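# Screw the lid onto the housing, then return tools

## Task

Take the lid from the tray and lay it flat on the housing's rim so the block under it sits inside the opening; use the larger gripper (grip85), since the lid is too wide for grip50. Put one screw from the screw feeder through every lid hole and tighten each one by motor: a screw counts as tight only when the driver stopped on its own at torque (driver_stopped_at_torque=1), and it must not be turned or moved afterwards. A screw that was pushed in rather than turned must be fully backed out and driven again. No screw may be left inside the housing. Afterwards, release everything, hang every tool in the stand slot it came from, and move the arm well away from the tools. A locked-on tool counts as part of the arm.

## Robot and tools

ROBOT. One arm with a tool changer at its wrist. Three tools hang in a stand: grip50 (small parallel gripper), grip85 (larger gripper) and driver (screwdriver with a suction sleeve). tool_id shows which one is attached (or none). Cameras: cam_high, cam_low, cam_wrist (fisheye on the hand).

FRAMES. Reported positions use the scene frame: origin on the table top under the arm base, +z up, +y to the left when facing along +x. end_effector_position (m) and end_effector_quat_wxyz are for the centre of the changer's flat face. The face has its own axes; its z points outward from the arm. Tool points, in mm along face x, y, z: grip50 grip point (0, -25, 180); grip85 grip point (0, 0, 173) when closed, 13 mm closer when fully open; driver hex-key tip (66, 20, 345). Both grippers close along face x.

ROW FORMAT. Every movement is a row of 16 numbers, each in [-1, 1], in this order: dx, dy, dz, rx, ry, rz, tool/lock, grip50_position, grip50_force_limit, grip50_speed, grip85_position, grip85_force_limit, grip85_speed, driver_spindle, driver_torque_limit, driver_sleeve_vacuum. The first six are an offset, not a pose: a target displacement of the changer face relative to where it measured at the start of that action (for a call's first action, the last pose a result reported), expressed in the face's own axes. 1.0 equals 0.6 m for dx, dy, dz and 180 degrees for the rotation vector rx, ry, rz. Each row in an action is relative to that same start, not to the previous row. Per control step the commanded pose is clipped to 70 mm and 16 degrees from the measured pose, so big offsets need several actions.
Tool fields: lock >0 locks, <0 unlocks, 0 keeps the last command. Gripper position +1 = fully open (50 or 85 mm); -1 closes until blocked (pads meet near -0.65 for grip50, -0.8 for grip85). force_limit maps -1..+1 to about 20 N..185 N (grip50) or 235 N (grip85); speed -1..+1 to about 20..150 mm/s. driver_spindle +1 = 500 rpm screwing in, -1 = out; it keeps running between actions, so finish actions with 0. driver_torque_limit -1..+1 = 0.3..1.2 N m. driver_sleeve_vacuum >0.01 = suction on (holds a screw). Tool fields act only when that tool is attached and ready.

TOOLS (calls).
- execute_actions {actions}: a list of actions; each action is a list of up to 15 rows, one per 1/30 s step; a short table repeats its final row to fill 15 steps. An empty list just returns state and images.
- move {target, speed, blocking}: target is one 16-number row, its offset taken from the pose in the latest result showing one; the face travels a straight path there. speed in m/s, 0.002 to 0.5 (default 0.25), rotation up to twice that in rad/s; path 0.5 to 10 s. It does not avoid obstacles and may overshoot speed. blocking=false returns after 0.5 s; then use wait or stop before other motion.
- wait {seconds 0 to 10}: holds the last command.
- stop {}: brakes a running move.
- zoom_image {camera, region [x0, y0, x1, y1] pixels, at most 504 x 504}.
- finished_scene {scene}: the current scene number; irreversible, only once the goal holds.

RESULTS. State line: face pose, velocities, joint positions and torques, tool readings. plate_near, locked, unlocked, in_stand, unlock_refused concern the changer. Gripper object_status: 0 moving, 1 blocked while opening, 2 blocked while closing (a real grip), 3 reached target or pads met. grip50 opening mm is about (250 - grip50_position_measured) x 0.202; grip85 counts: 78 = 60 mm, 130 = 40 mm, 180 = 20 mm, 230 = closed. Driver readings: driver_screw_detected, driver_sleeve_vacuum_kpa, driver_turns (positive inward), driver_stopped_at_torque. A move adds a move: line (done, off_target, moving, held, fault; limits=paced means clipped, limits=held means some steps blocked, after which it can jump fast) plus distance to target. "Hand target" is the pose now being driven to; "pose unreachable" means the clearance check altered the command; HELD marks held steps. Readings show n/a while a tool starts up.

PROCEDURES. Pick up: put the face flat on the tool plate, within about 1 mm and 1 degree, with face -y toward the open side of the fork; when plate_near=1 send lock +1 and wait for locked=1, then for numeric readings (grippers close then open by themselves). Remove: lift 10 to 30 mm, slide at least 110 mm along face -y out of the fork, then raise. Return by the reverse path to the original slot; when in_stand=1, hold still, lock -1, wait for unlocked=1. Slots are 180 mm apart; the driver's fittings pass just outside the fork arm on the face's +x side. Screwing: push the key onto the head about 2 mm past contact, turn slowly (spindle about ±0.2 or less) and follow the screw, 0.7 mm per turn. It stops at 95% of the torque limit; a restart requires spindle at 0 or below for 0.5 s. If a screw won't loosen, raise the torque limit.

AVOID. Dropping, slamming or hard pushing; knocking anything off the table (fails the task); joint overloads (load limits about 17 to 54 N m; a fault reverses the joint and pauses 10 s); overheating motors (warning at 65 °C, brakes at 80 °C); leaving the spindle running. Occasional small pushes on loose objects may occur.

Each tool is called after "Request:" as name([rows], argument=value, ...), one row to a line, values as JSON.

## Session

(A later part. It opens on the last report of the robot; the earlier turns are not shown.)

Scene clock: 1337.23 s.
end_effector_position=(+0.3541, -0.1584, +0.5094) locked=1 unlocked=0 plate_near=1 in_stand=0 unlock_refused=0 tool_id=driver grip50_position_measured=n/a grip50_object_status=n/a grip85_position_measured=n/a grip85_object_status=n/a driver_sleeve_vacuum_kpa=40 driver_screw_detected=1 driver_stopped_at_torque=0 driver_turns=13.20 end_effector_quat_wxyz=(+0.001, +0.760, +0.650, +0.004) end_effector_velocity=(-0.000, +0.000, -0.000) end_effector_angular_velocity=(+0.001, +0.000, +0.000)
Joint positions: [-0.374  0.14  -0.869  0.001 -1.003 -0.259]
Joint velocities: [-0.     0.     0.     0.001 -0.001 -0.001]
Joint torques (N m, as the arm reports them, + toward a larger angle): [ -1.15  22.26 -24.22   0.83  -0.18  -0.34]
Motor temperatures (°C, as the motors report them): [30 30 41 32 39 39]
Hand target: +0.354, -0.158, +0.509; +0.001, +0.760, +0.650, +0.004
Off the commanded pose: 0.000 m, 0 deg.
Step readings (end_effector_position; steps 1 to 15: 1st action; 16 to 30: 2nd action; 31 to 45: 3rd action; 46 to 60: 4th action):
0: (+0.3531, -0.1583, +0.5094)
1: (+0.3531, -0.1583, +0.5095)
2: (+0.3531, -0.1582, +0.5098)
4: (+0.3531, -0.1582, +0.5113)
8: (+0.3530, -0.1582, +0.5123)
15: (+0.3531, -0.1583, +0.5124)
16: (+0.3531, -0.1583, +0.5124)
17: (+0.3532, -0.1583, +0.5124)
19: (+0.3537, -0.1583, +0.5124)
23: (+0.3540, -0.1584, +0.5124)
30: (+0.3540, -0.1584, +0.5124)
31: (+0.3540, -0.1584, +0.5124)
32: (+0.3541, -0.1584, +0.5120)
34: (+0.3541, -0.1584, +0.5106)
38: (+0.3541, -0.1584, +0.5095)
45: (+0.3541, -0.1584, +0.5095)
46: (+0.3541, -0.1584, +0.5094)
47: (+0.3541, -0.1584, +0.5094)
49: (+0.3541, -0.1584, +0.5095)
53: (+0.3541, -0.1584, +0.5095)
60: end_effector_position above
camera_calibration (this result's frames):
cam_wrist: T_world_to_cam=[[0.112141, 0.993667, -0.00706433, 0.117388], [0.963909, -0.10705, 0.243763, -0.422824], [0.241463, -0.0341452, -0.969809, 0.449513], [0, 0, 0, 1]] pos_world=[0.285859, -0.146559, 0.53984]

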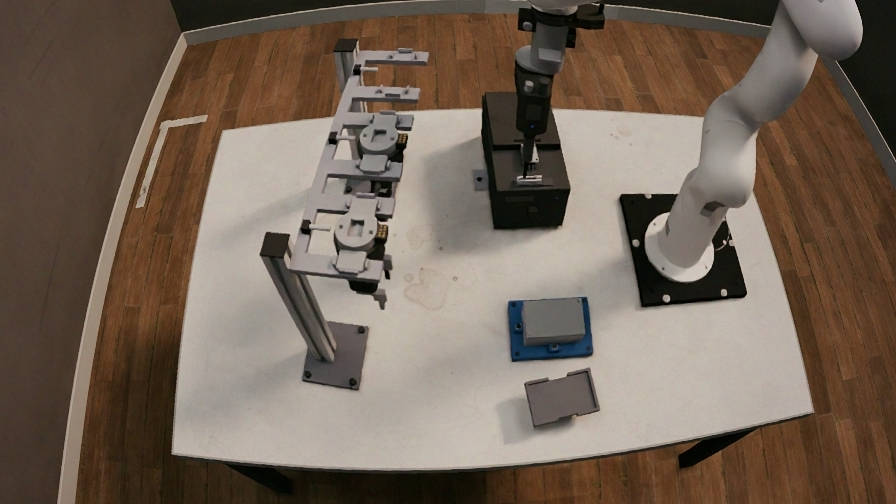

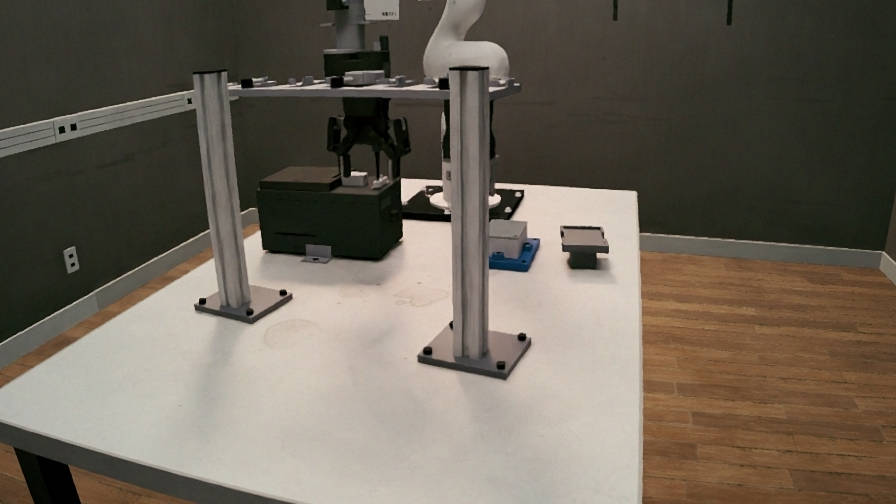

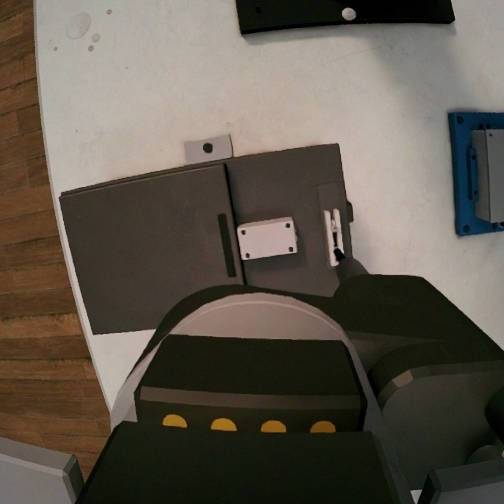

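Request:
move(target=[0,0,-0.07,0,0,0,0,0,0,0,0,0,0,0,0,1], speed=0.05)

Request:
move(target=[0.3579,-0.2182,0.185,0,0,0,0,0,0,0,0,0,0,0,0,1], speed=0.15)

Request:
zoom_image(camera="cam_wrist", region=[300, 210, 380, 290])

Request:
zoom_image(camera="cam_high", region=[550, 270, 610, 330])

Request:
zoom_image(camera="cam_low", region=[470, 190, 540, 260])

Scene clock: 1360.80 s.
end_effector_position=(+0.3538, -0.1585, +0.5513) locked=1 unlocked=0 plate_near=1 in_stand=0 unlock_refused=0 tool_id=driver grip50_position_measured=n/a grip50_object_status=n/a grip85_position_measured=n/a grip85_object_status=n/a driver_sleeve_vacuum_kpa=40 driver_screw_detected=1 driver_stopped_at_torque=0 driver_turns=13.19 end_effector_quat_wxyz=(+0.001, +0.760, +0.650, +0.004) end_effector_velocity=(+0.000, -0.000, +0.001) end_effector_angular_velocity=(+0.000, +0.000, -0.001)
Joint positions: [-0.374  0.16  -0.946  0.001 -1.1   -0.259]
Joint velocities: [-0.    -0.    -0.001  0.    -0.001  0.001]
Joint torques (N m, as the arm reports them, + toward a larger angle): [ -2.16  24.22 -26.71   0.94   0.27  -0.18]
Motor temperatures (°C, as the motors report them): [30 30 41 32 39 39]
Hand target: +0.354, -0.159, +0.551; +0.001, +0.760, +0.650, +0.004
Off the commanded pose: 0.000 m, 0 deg.
move: done
camera_calibration (this result's frames):
cam_wrist: T_world_to_cam=[[0.111989, 0.993685, -0.00691318, 0.117796], [0.963979, -0.106947, 0.24353, -0.432659], [0.241253, -0.0339367, -0.969869, 0.490279], [0, 0, 0, 1]] pos_world=[0.285601, -0.146685, 0.581686]

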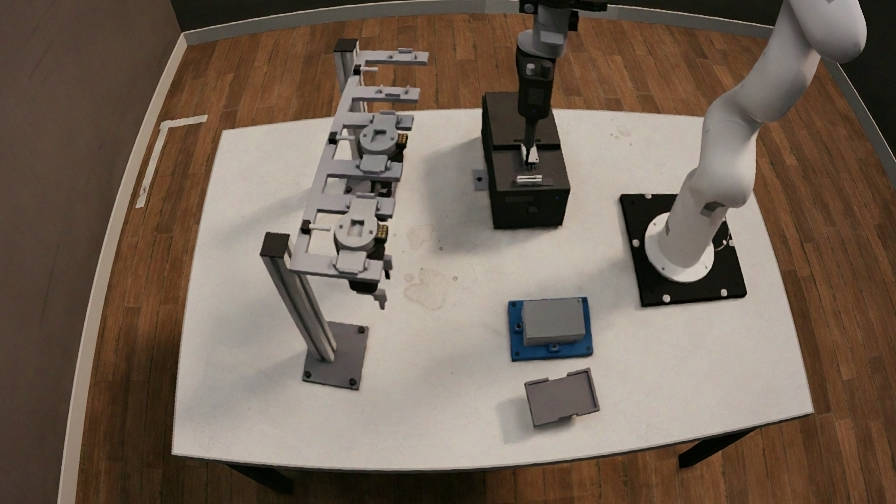

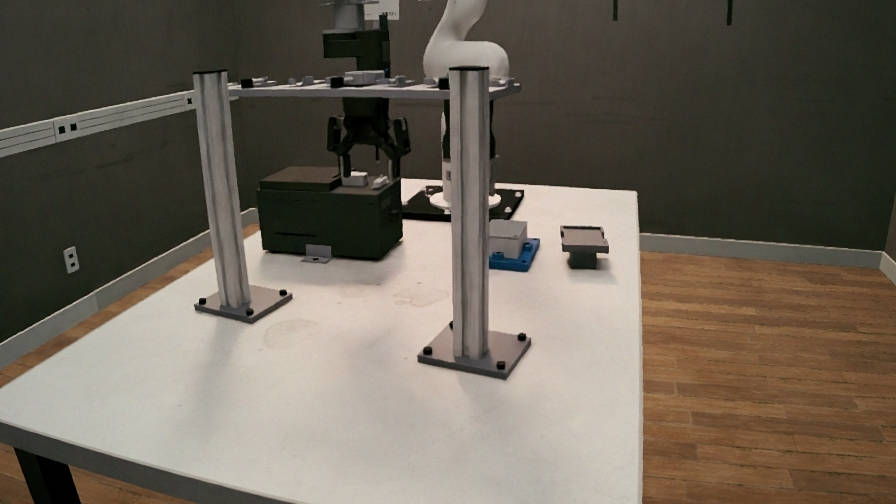

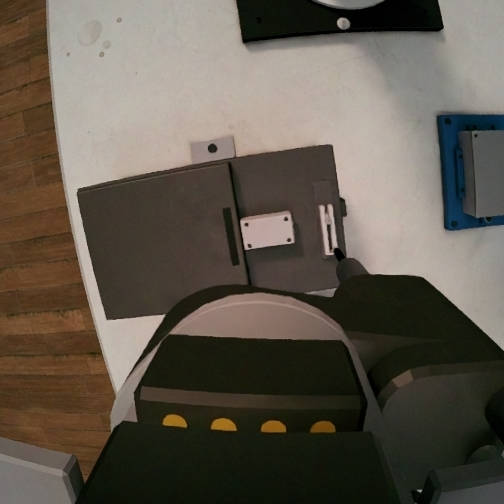

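Scene clock: 1363.07 s.
end_effector_position=(+0.2586, +0.0744, +0.4407) locked=1 unlocked=0 plate_near=1 in_stand=0 unlock_refused=0 tool_id=driver grip50_position_measured=n/a grip50_object_status=n/a grip85_position_measured=n/a grip85_object_status=n/a driver_sleeve_vacuum_kpa=40 driver_screw_detected=1 driver_stopped_at_torque=0 driver_turns=13.19 end_effector_quat_wxyz=(+0.000, +0.760, +0.650, +0.004) end_effector_velocity=(-0.001, +0.001, -0.001) end_effector_angular_velocity=(-0.002, +0.003, -0.002)
Joint positions: [ 0.33   0.424 -0.495 -0.003 -0.914  0.447]
Joint velocities: [ 0.004 -0.     0.002 -0.001 -0.001  0.007]
Joint torques (N m, as the arm reports them, + toward a larger angle): [ -1.08   6.79 -25.94   0.45   0.85  -0.15]
Motor temperatures (°C, as the motors report them): [30 30 41 32 39 39]
Hand target: +0.259, +0.074, +0.441; -0.000, +0.760, +0.650, +0.004
Off the commanded pose: 0.000 m, 0 deg.
move: done
camera_calibration (this result's frames):
cam_wrist: T_world_to_cam=[[0.11241, 0.993644, -0.00600406, -0.104226], [0.964087, -0.107599, 0.242816, -0.288723], [0.240627, -0.0330833, -0.970054, 0.41408], [0, 0, 0, 1]] pos_world=[0.190431, 0.0861965, 0.471161]

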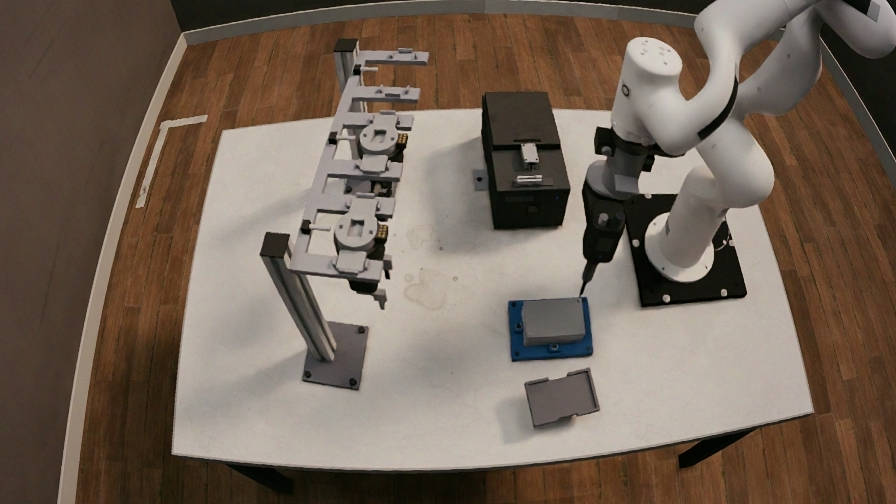

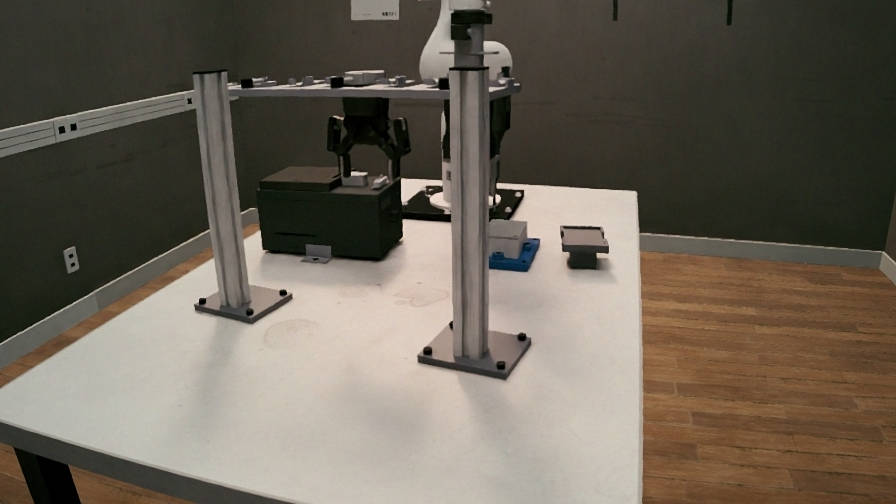

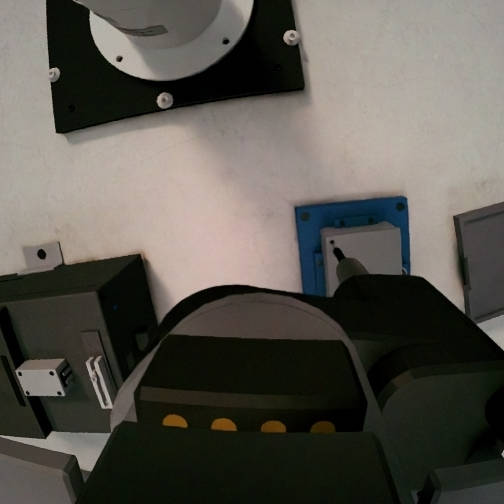

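Region (300, 210, 380, 290) of cam_wrist's 504x504 image, scaled by 6.300, with more detail than that image has.

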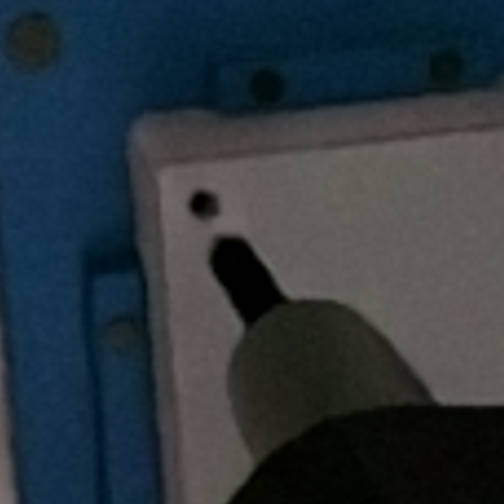

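Region (550, 270, 610, 330) of cam_high's 896x504 image, scaled by 8.400, with more detail than that image has.

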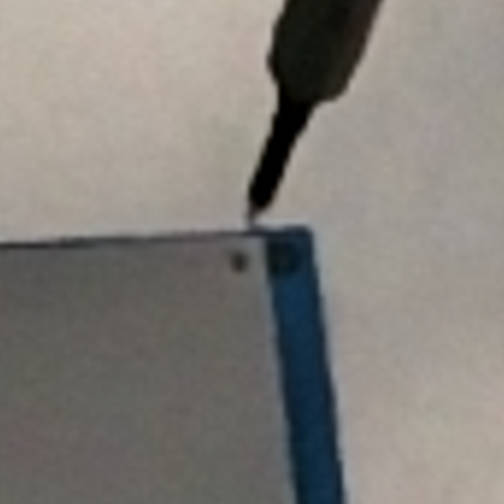

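Region (470, 190, 540, 260) of cam_low's 896x504 image, scaled by 7.200, with more detail than that image has.

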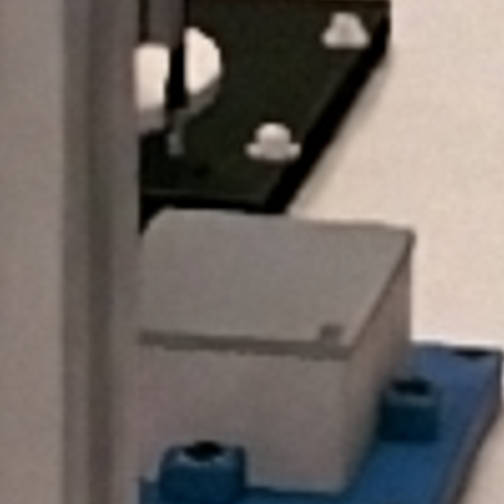

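Request:
execute_actions([
  [[0.0012,0.0006,0.022,0,0,0,0,0,0,0,0,0,0,0,0,1]],
])

Request:
zoom_image(camera="cam_wrist", region=[310, 220, 360, 270])

Request:
zoom_image(camera="cam_high", region=[560, 280, 600, 320])

Scene clock: 1379.67 s.
end_effector_position=(+0.2592, +0.0751, +0.4276) locked=1 unlocked=0 plate_near=1 in_stand=0 unlock_refused=0 tool_id=driver grip50_position_measured=n/a grip50_object_status=n/a grip85_position_measured=n/a grip85_object_status=n/a driver_sleeve_vacuum_kpa=40 driver_screw_detected=1 driver_stopped_at_torque=0 driver_turns=13.19 end_effector_quat_wxyz=(+0.000, +0.760, +0.650, +0.004) end_effector_velocity=(-0.000, -0.000, -0.001) end_effector_angular_velocity=(-0.001, +0.002, -0.001)
Joint positions: [ 0.331  0.407 -0.476 -0.003 -0.877  0.449]
Joint velocities: [-0.001 -0.001  0.001 -0.    -0.    -0.001]
Joint torques (N m, as the arm reports them, + toward a larger angle): [ -1.77   9.03 -25.57   0.8    0.81  -0.18]
Motor temperatures (°C, as the motors report them): [30 30 41 32 40 39]
Hand target: +0.259, +0.075, +0.427; +0.000, +0.760, +0.650, +0.004
Off the commanded pose: 0.000 m, 0 deg.
Step readings (end_effector_position):
0: (+0.2585, +0.0745, +0.4405)
1: (+0.2585, +0.0745, +0.4405)
2: (+0.2587, +0.0746, +0.4396)
4: (+0.2590, +0.0749, +0.4333)
8: (+0.2587, +0.0749, +0.4277)
15: end_effector_position above
camera_calibration (this result's frames):
cam_wrist: T_world_to_cam=[[0.112466, 0.993638, -0.00594866, -0.105113], [0.964028, -0.107659, 0.243023, -0.286099], [0.240836, -0.0330664, -0.970002, 0.401186], [0, 0, 0, 1]] pos_world=[0.191009, 0.0869085, 0.458054]

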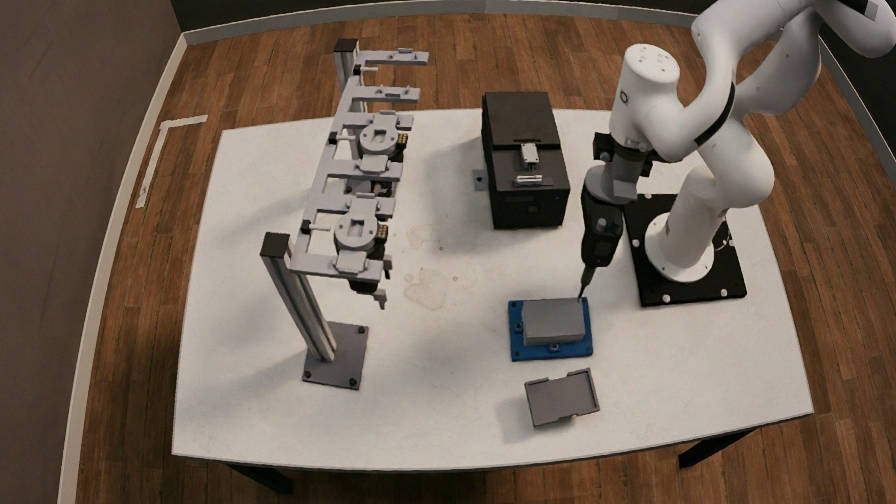

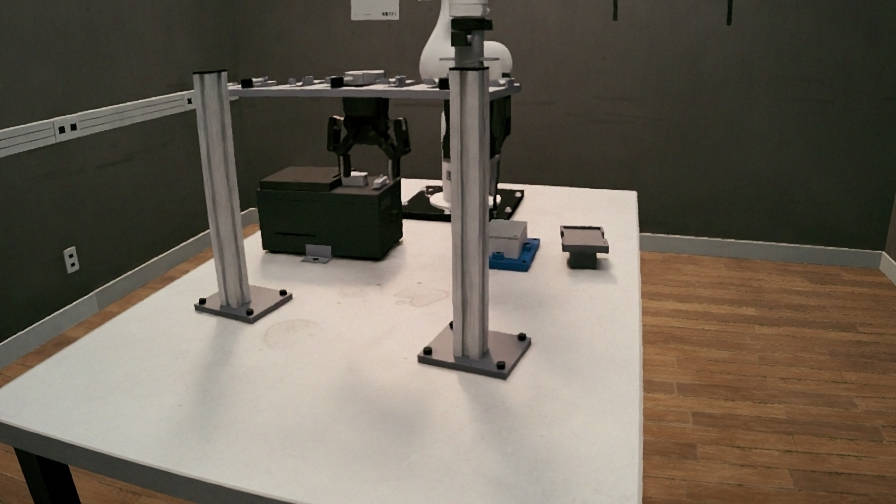

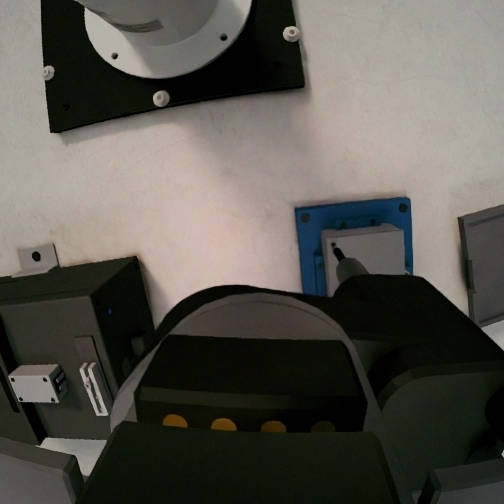

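Region (310, 220, 360, 270) of cam_wrist's 504x504 image, scaled by 10.080, with more detail than that image has.

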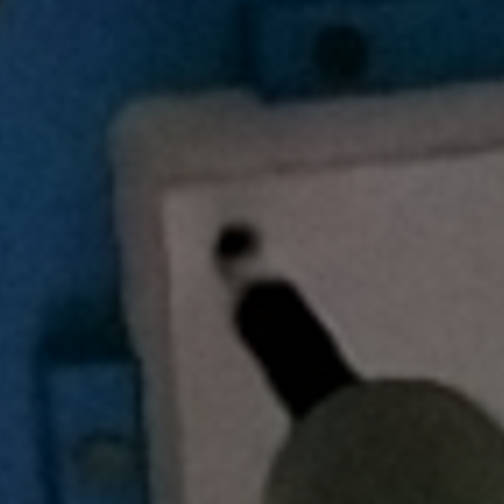

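Region (560, 280, 600, 320) of cam_high's 896x504 image, scaled by 12.600, with more detail than that image has.

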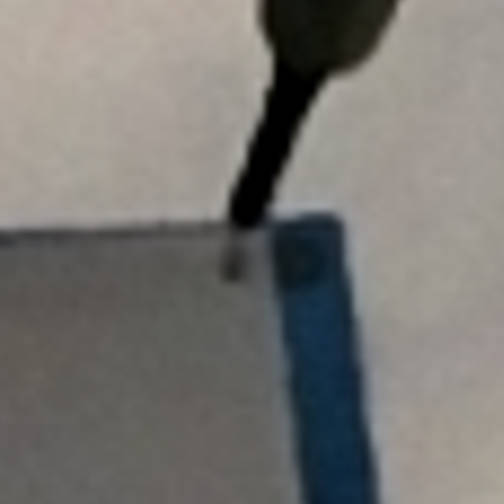

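Request:
execute_actions([
  [[0,-0.0016,0.010,0,0,0,0,0,0,0,0,0,0,0,0,1]],
])

Request:
zoom_image(camera="cam_wrist", region=[320, 230, 350, 260])

Request:
zoom_image(camera="cam_high", region=[565, 285, 595, 315])

Scene clock: 1386.63 s.
end_effector_position=(+0.2583, +0.0753, +0.4216) locked=1 unlocked=0 plate_near=1 in_stand=0 unlock_refused=0 tool_id=driver grip50_position_measured=n/a grip50_object_status=n/a grip85_position_measured=n/a grip85_object_status=n/a driver_sleeve_vacuum_kpa=40 driver_screw_detected=1 driver_stopped_at_torque=0 driver_turns=13.19 end_effector_quat_wxyz=(+0.000, +0.760, +0.650, +0.004) end_effector_velocity=(+0.000, +0.000, -0.001) end_effector_angular_velocity=(-0.000, -0.001, +0.001)
Joint positions: [ 0.333  0.402 -0.464 -0.003 -0.861  0.451]
Joint velocities: [ 0.    -0.001  0.001 -0.001  0.003 -0.   ]
Joint torques (N m, as the arm reports them, + toward a larger angle): [ -1.7    7.23 -25.82   0.53   0.74  -0.22]
Motor temperatures (°C, as the motors report them): [30 30 41 32 40 39]
Hand target: +0.258, +0.075, +0.422; +0.000, +0.760, +0.650, +0.004
Off the commanded pose: 0.000 m, 0 deg.
Step readings (end_effector_position):
0: (+0.2592, +0.0751, +0.4275)
1: (+0.2592, +0.0751, +0.4275)
2: (+0.2592, +0.0751, +0.4269)
4: (+0.2587, +0.0752, +0.4239)
8: (+0.2582, +0.0752, +0.4216)
15: end_effector_position above
camera_calibration (this result's frames):
cam_wrist: T_world_to_cam=[[0.112491, 0.993635, -0.00591705, -0.105244], [0.963998, -0.107688, 0.243127, -0.283812], [0.240943, -0.0330538, -0.969976, 0.395585], [0, 0, 0, 1]] pos_world=[0.19012, 0.0870864, 0.452088]

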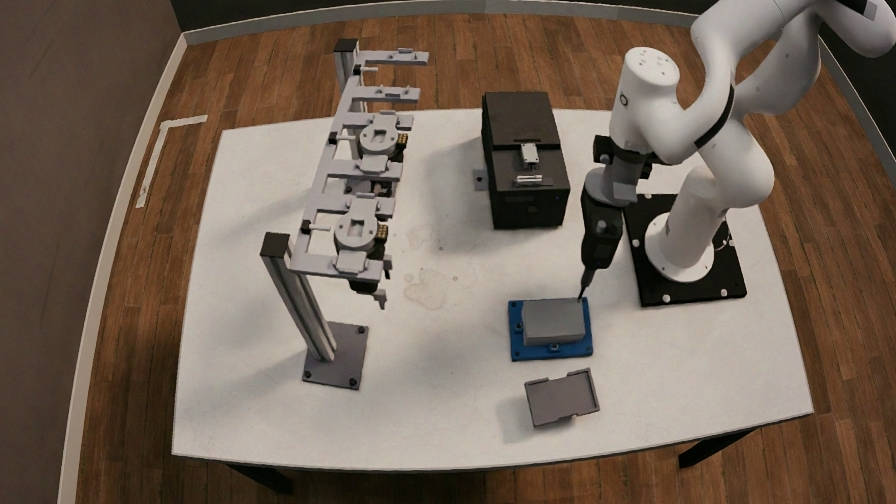

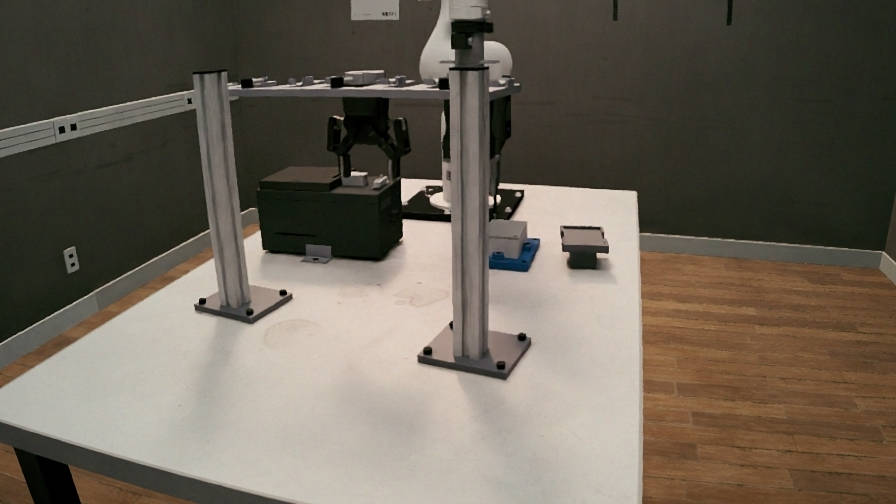

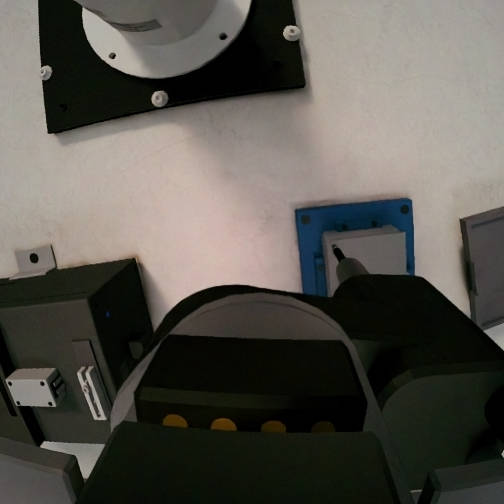

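Region (320, 230, 350, 260) of cam_wrist's 504x504 image, scaled by 16.800, with more detail than that image has.

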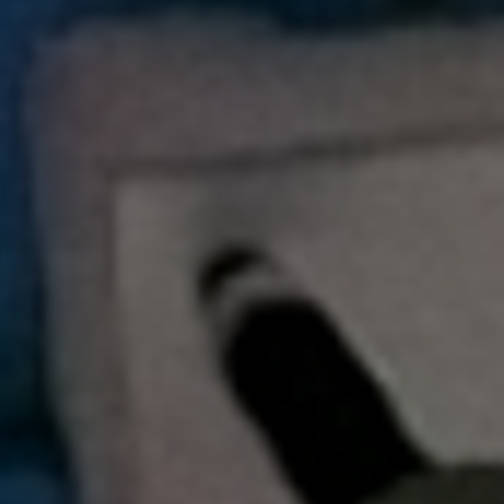

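Region (565, 285, 595, 315) of cam_high's 896x504 image, scaled by 16.800, with more detail than that image has.

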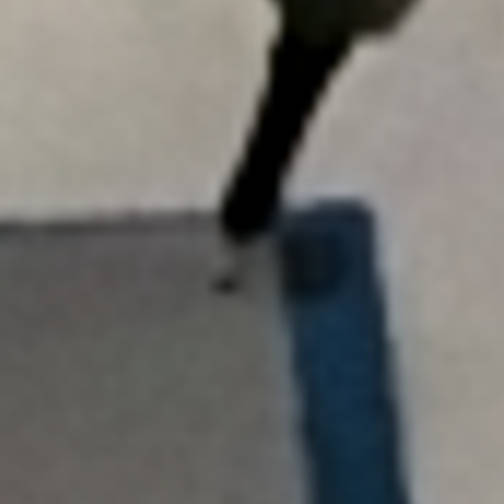

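Request:
execute_actions([
  [[-0.0007,-0.0006,0,0,0,0,0,0,0,0,0,0,0,0,0,1]],
])

Request:
zoom_image(camera="cam_wrist", region=[320, 230, 350, 260])

Request:
zoom_image(camera="cam_high", region=[565, 285, 595, 315])

Scene clock: 1396.83 s.
end_effector_position=(+0.2579, +0.0749, +0.4216) locked=1 unlocked=0 plate_near=1 in_stand=0 unlock_refused=0 tool_id=driver grip50_position_measured=n/a grip50_object_status=n/a grip85_position_measured=n/a grip85_object_status=n/a driver_sleeve_vacuum_kpa=40 driver_screw_detected=1 driver_stopped_at_torque=0 driver_turns=13.19 end_effector_quat_wxyz=(+0.000, +0.760, +0.650, +0.004) end_effector_velocity=(-0.000, -0.000, +0.000) end_effector_angular_velocity=(-0.000, +0.001, +0.000)
Joint positions: [ 0.332  0.404 -0.463 -0.003 -0.862  0.45 ]
Joint velocities: [ 0.     0.001 -0.    -0.    -0.002  0.   ]
Joint torques (N m, as the arm reports them, + toward a larger angle): [ -1.28   8.19 -25.99   0.94   0.76  -0.31]
Motor temperatures (°C, as the motors report them): [30 30 41 32 40 39]
Hand target: +0.258, +0.075, +0.422; +0.000, +0.760, +0.650, +0.004
Off the commanded pose: 0.000 m, 0 deg.
Step readings (end_effector_position):
0: (+0.2583, +0.0752, +0.4216)
1: (+0.2583, +0.0752, +0.4216)
2: (+0.2582, +0.0752, +0.4216)
4: (+0.2580, +0.0750, +0.4216)
8: (+0.2579, +0.0749, +0.4216)
15: end_effector_position above
camera_calibration (this result's frames):
cam_wrist: T_world_to_cam=[[0.11249, 0.993635, -0.00591425, -0.104843], [0.963997, -0.107688, 0.243134, -0.283448], [0.240949, -0.0330515, -0.969975, 0.395669], [0, 0, 0, 1]] pos_world=[0.189701, 0.0867294, 0.452084]

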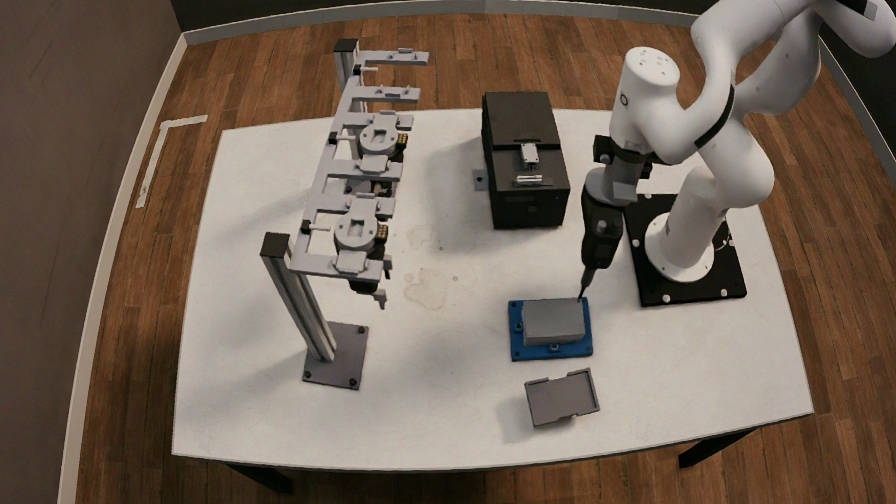

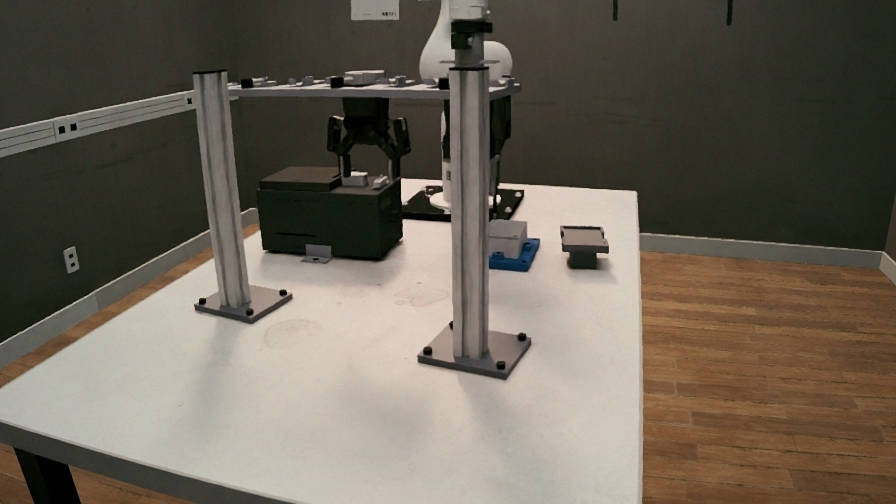

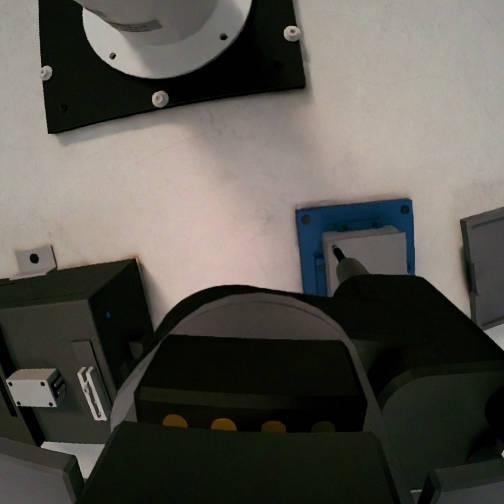

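Region (320, 230, 350, 260) of cam_wrist's 504x504 image, scaled by 16.800, with more detail than that image has.

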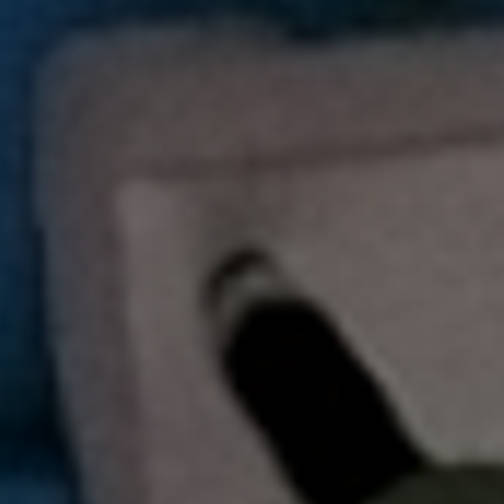

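Region (565, 285, 595, 315) of cam_high's 896x504 image, scaled by 16.800, with more detail than that image has.

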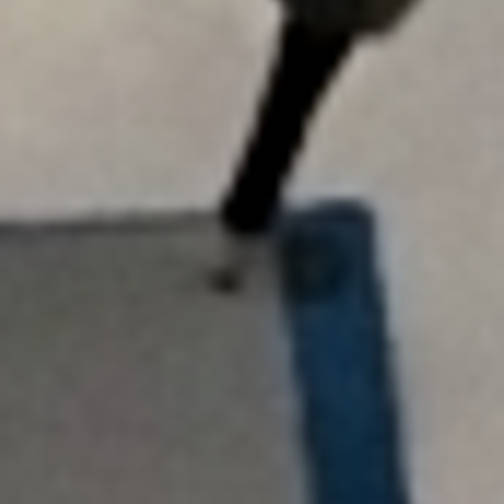

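Looks like B's aligned ring. Lower 3.5 mm.

Request:
execute_actions([
  [[0,0,0.006,0,0,0,0,0,0,0,0,0,0,0,0,1]],
])

Request:
zoom_image(camera="cam_wrist", region=[320, 230, 350, 260])

Request:
zoom_image(camera="cam_high", region=[565, 285, 595, 315])

Scene clock: 1404.73 s.
end_effector_position=(+0.2579, +0.0749, +0.4180) locked=1 unlocked=0 plate_near=1 in_stand=0 unlock_refused=0 tool_id=driver grip50_position_measured=n/a grip50_object_status=n/a grip85_position_measured=n/a grip85_object_status=n/a driver_sleeve_vacuum_kpa=39 driver_screw_detected=1 driver_stopped_at_torque=0 driver_turns=13.19 end_effector_quat_wxyz=(+0.000, +0.760, +0.650, +0.004) end_effector_velocity=(-0.000, -0.000, -0.000) end_effector_angular_velocity=(-0.000, +0.000, -0.001)
Joint positions: [ 0.332  0.399 -0.458 -0.003 -0.851  0.45 ]
Joint velocities: [-0.001  0.     0.001 -0.     0.     0.   ]
Joint torques (N m, as the arm reports them, + toward a larger angle): [ -1.44   8.22 -25.89   1.02   0.74  -0.32]
Motor temperatures (°C, as the motors report them): [30 30 41 32 40 39]
Hand target: +0.258, +0.075, +0.418; +0.000, +0.760, +0.650, +0.004
Off the commanded pose: 0.000 m, 0 deg.
Step readings (end_effector_position):
0: (+0.2579, +0.0749, +0.4216)
1: (+0.2579, +0.0749, +0.4216)
2: (+0.2580, +0.0749, +0.4212)
4: (+0.2580, +0.0749, +0.4194)
8: (+0.2579, +0.0749, +0.4181)
15: end_effector_position above
camera_calibration (this result's frames):
cam_wrist: T_world_to_cam=[[0.112503, 0.993634, -0.00591088, -0.104886], [0.963986, -0.1077, 0.243171, -0.282618], [0.240986, -0.0330555, -0.969965, 0.39218], [0, 0, 0, 1]] pos_world=[0.18973, 0.0867444, 0.448506]

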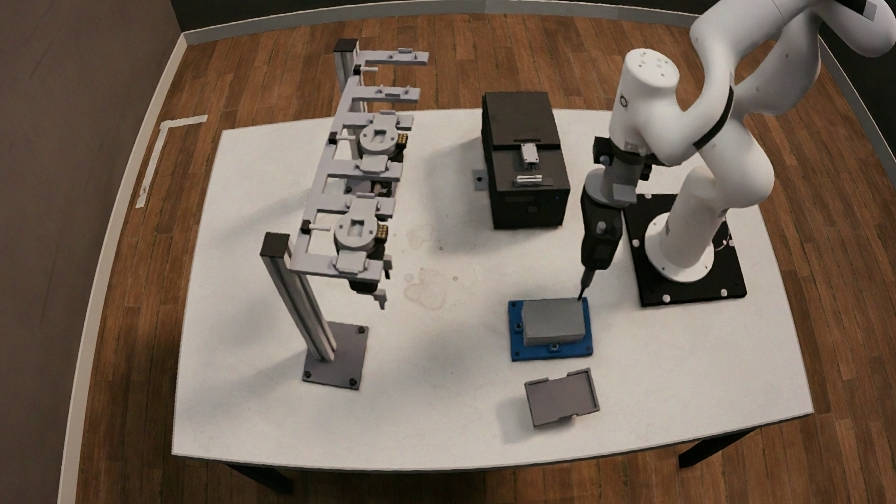

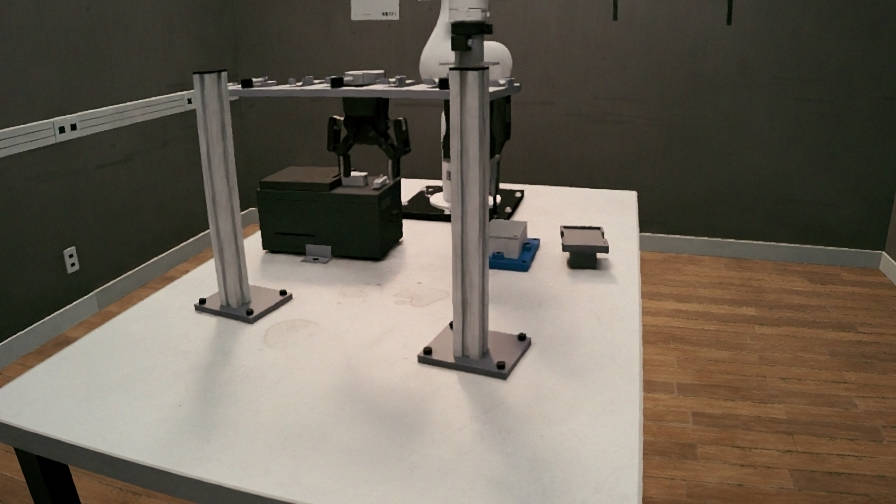

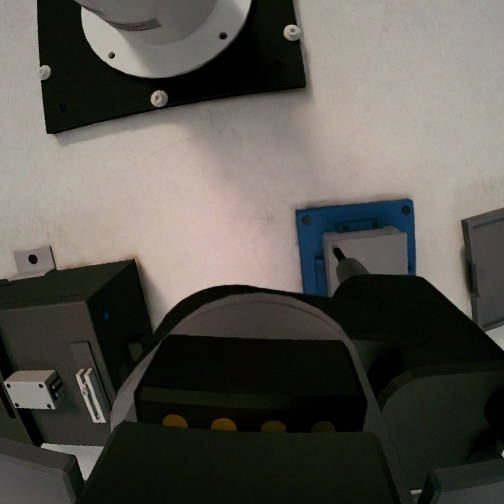

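Region (320, 230, 350, 260) of cam_wrist's 504x504 image, scaled by 16.800, with more detail than that image has.

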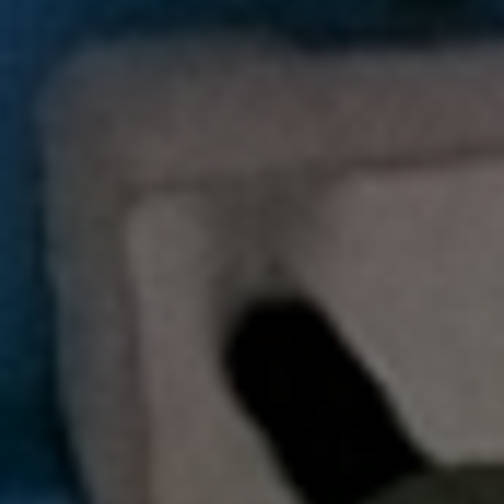

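Region (565, 285, 595, 315) of cam_high's 896x504 image, scaled by 16.800, with more detail than that image has.

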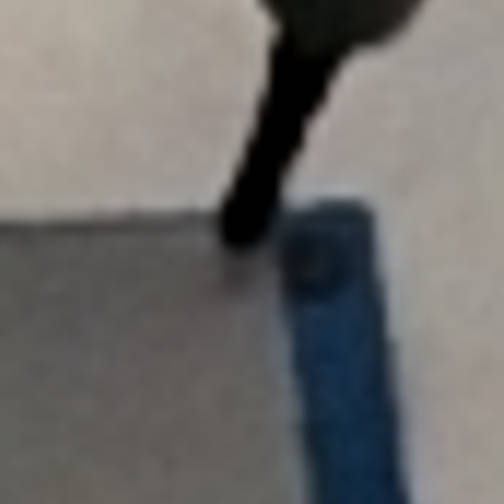

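Request:
execute_actions([
  [[0,0,0.0007,0,0,0,0,0,0,0,0,0,0,0.3,0,1]],
  [[0,0,0.00145,0,0,0,0,0,0,0,0,0,0,0.3,0,1]],
  [[0,0,0.00145,0,0,0,0,0,0,0,0,0,0,0.3,0,1]],
  [[0,0,0.00145,0,0,0,0,0,0,0,0,0,0,0.3,0,1]],
  [[0,0,0.00145,0,0,0,0,0,0,0,0,0,0,0.3,0,1]],
  [[0,0,0.00145,0,0,0,0,0,0,0,0,0,0,0.3,0,1]],
  [[0,0,0.00145,0,0,0,0,0,0,0,0,0,0,0.3,0,1]],
  [[0,0,0.00145,0,0,0,0,0,0,0,0,0,0,0.3,0,1]],
  [[0,0,0.00145,0,0,0,0,0,0,0,0,0,0,0.25,0,1]],
  [[0,0,0.0008,0,0,0,0,0,0,0,0,0,0,0.2,0,1]],
  [[0,0,0,0,0,0,0,0,0,0,0,0,0,0,0,1]],
])

Request:
zoom_image(camera="cam_high", region=[565, 285, 595, 315])

Scene clock: 1427.87 s.
end_effector_position=(+0.2579, +0.0749, +0.4099) locked=1 unlocked=0 plate_near=1 in_stand=0 unlock_refused=0 tool_id=driver grip50_position_measured=n/a grip50_object_status=n/a grip85_position_measured=n/a grip85_object_status=n/a driver_sleeve_vacuum_kpa=40 driver_screw_detected=1 driver_stopped_at_torque=1 driver_turns=24.30 end_effector_quat_wxyz=(+0.000, +0.760, +0.650, +0.004) end_effector_velocity=(+0.000, -0.000, +0.000) end_effector_angular_velocity=(+0.001, +0.000, -0.001)
Joint positions: [ 0.332  0.388 -0.445 -0.003 -0.828  0.45 ]
Joint velocities: [-0.001 -0.    -0.001  0.001 -0.     0.   ]
Joint torques (N m, as the arm reports them, + toward a larger angle): [ -3.85   7.13 -24.75  -0.36   0.92  -0.02]
Motor temperatures (°C, as the motors report them): [30 30 41 32 40 39]
Hand target: +0.258, +0.075, +0.410; +0.000, +0.760, +0.650, +0.004
Off the commanded pose: 0.000 m, 0 deg.
Step readings (end_effector_position; steps 1 to 15: 1st action; 16 to 30: 2nd action; 31 to 45: 3rd action; 46 to 60: 4th action; 61 to 75: 5th action; 76 to 90: 6th action; 91 to 105: 7th action; 106 to 120: 8th action; 121 to 135: 9th action; 136 to 150: 10th action; 151 to 165: 11th action):
0: (+0.2579, +0.0749, +0.4180)
1: (+0.2579, +0.0749, +0.4180)
2: (+0.2579, +0.0749, +0.4180)
4: (+0.2579, +0.0749, +0.4178)
8: (+0.2579, +0.0749, +0.4176)
15: (+0.2579, +0.0749, +0.4176)
16: (+0.2579, +0.0749, +0.4176)
17: (+0.2580, +0.0749, +0.4175)
19: (+0.2580, +0.0749, +0.4171)
23: (+0.2579, +0.0749, +0.4168)
30: (+0.2579, +0.0749, +0.4168)
31: (+0.2579, +0.0749, +0.4168)
32: (+0.2580, +0.0749, +0.4166)
34: (+0.2580, +0.0749, +0.4162)
38: (+0.2579, +0.0749, +0.4159)
45: (+0.2580, +0.0749, +0.4159)
46: (+0.2580, +0.0749, +0.4159)
47: (+0.2580, +0.0749, +0.4158)
49: (+0.2580, +0.0749, +0.4153)
53: (+0.2579, +0.0749, +0.4150)
60: (+0.2580, +0.0749, +0.4150)
61: (+0.2580, +0.0749, +0.4150)
62: (+0.2580, +0.0749, +0.4149)
64: (+0.2580, +0.0749, +0.4145)
68: (+0.2580, +0.0749, +0.4143)
75: (+0.2579, +0.0749, +0.4141)
76: (+0.2579, +0.0749, +0.4141)
77: (+0.2580, +0.0749, +0.4140)
79: (+0.2580, +0.0749, +0.4136)
83: (+0.2580, +0.0749, +0.4134)
90: (+0.2579, +0.0749, +0.4131)
91: (+0.2579, +0.0749, +0.4131)
92: (+0.2579, +0.0749, +0.4129)
94: (+0.2580, +0.0749, +0.4126)
98: (+0.2579, +0.0749, +0.4124)
105: (+0.2579, +0.0749, +0.4122)
106: (+0.2579, +0.0749, +0.4121)
107: (+0.2579, +0.0749, +0.4120)
109: (+0.2579, +0.0749, +0.4117)
113: (+0.2579, +0.0749, +0.4114)
120: (+0.2579, +0.0749, +0.4113)
121: (+0.2579, +0.0749, +0.4112)
122: (+0.2579, +0.0749, +0.4111)
124: (+0.2579, +0.0749, +0.4107)
128: (+0.2579, +0.0749, +0.4104)
135: (+0.2579, +0.0749, +0.4104)
136: (+0.2579, +0.0749, +0.4104)
137: (+0.2579, +0.0749, +0.4103)
139: (+0.2579, +0.0749, +0.4101)
143: (+0.2579, +0.0749, +0.4099)
150: (+0.2579, +0.0749, +0.4099)
151: (+0.2579, +0.0749, +0.4099)
152: (+0.2579, +0.0749, +0.4099)
154: (+0.2579, +0.0749, +0.4099)
158: (+0.2579, +0.0749, +0.4099)
165: end_effector_position above
camera_calibration (this result's frames):
cam_wrist: T_world_to_cam=[[0.112841, 0.993595, -0.00596427, -0.104991], [0.96395, -0.108014, 0.243172, -0.280591], [0.240971, -0.033189, -0.969965, 0.384314], [0, 0, 0, 1]] pos_world=[0.189714, 0.0867661, 0.440377]

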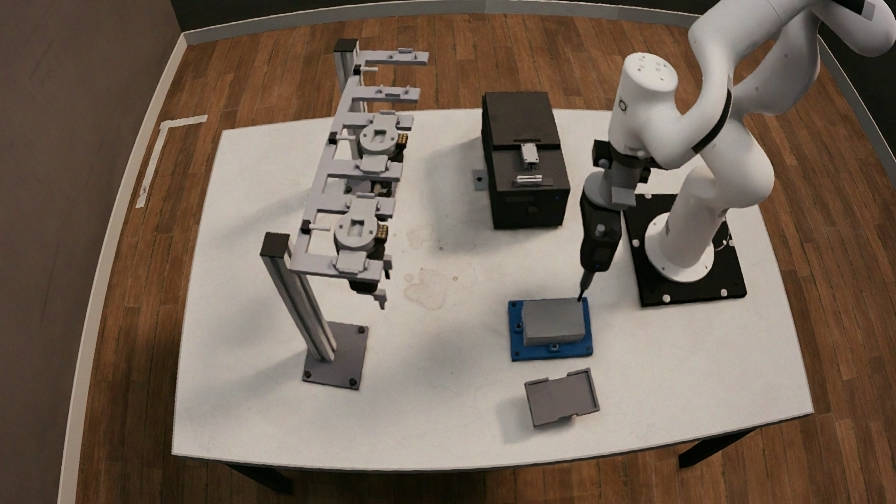

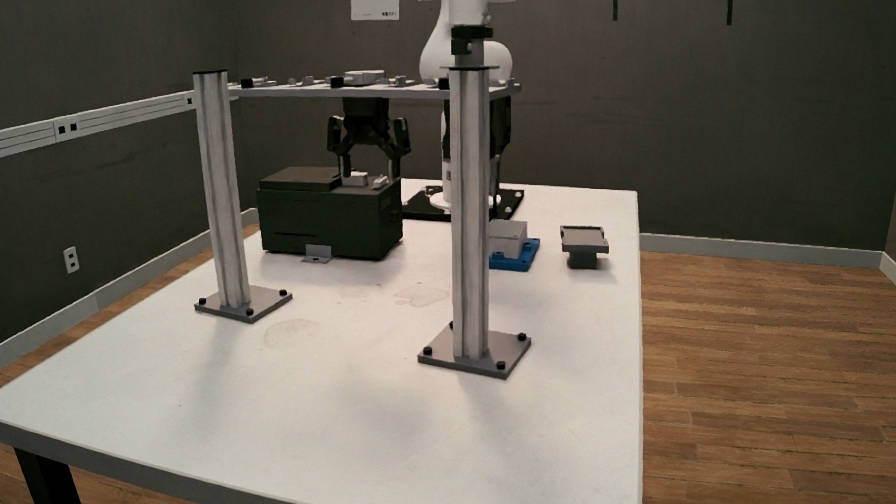

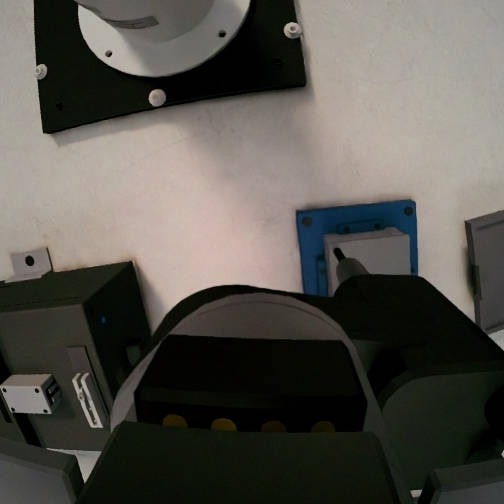

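Region (565, 285, 595, 315) of cam_high's 896x504 image, scaled by 16.800, with more detail than that image has.

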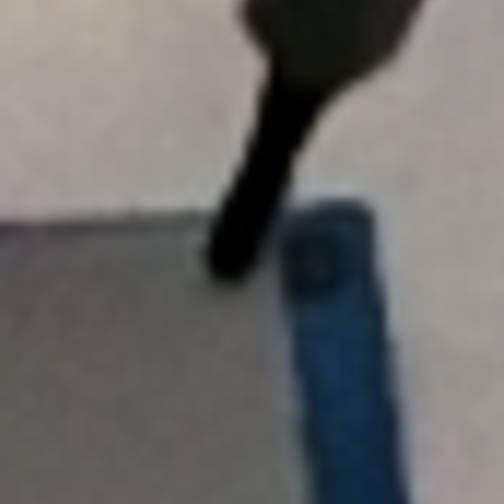

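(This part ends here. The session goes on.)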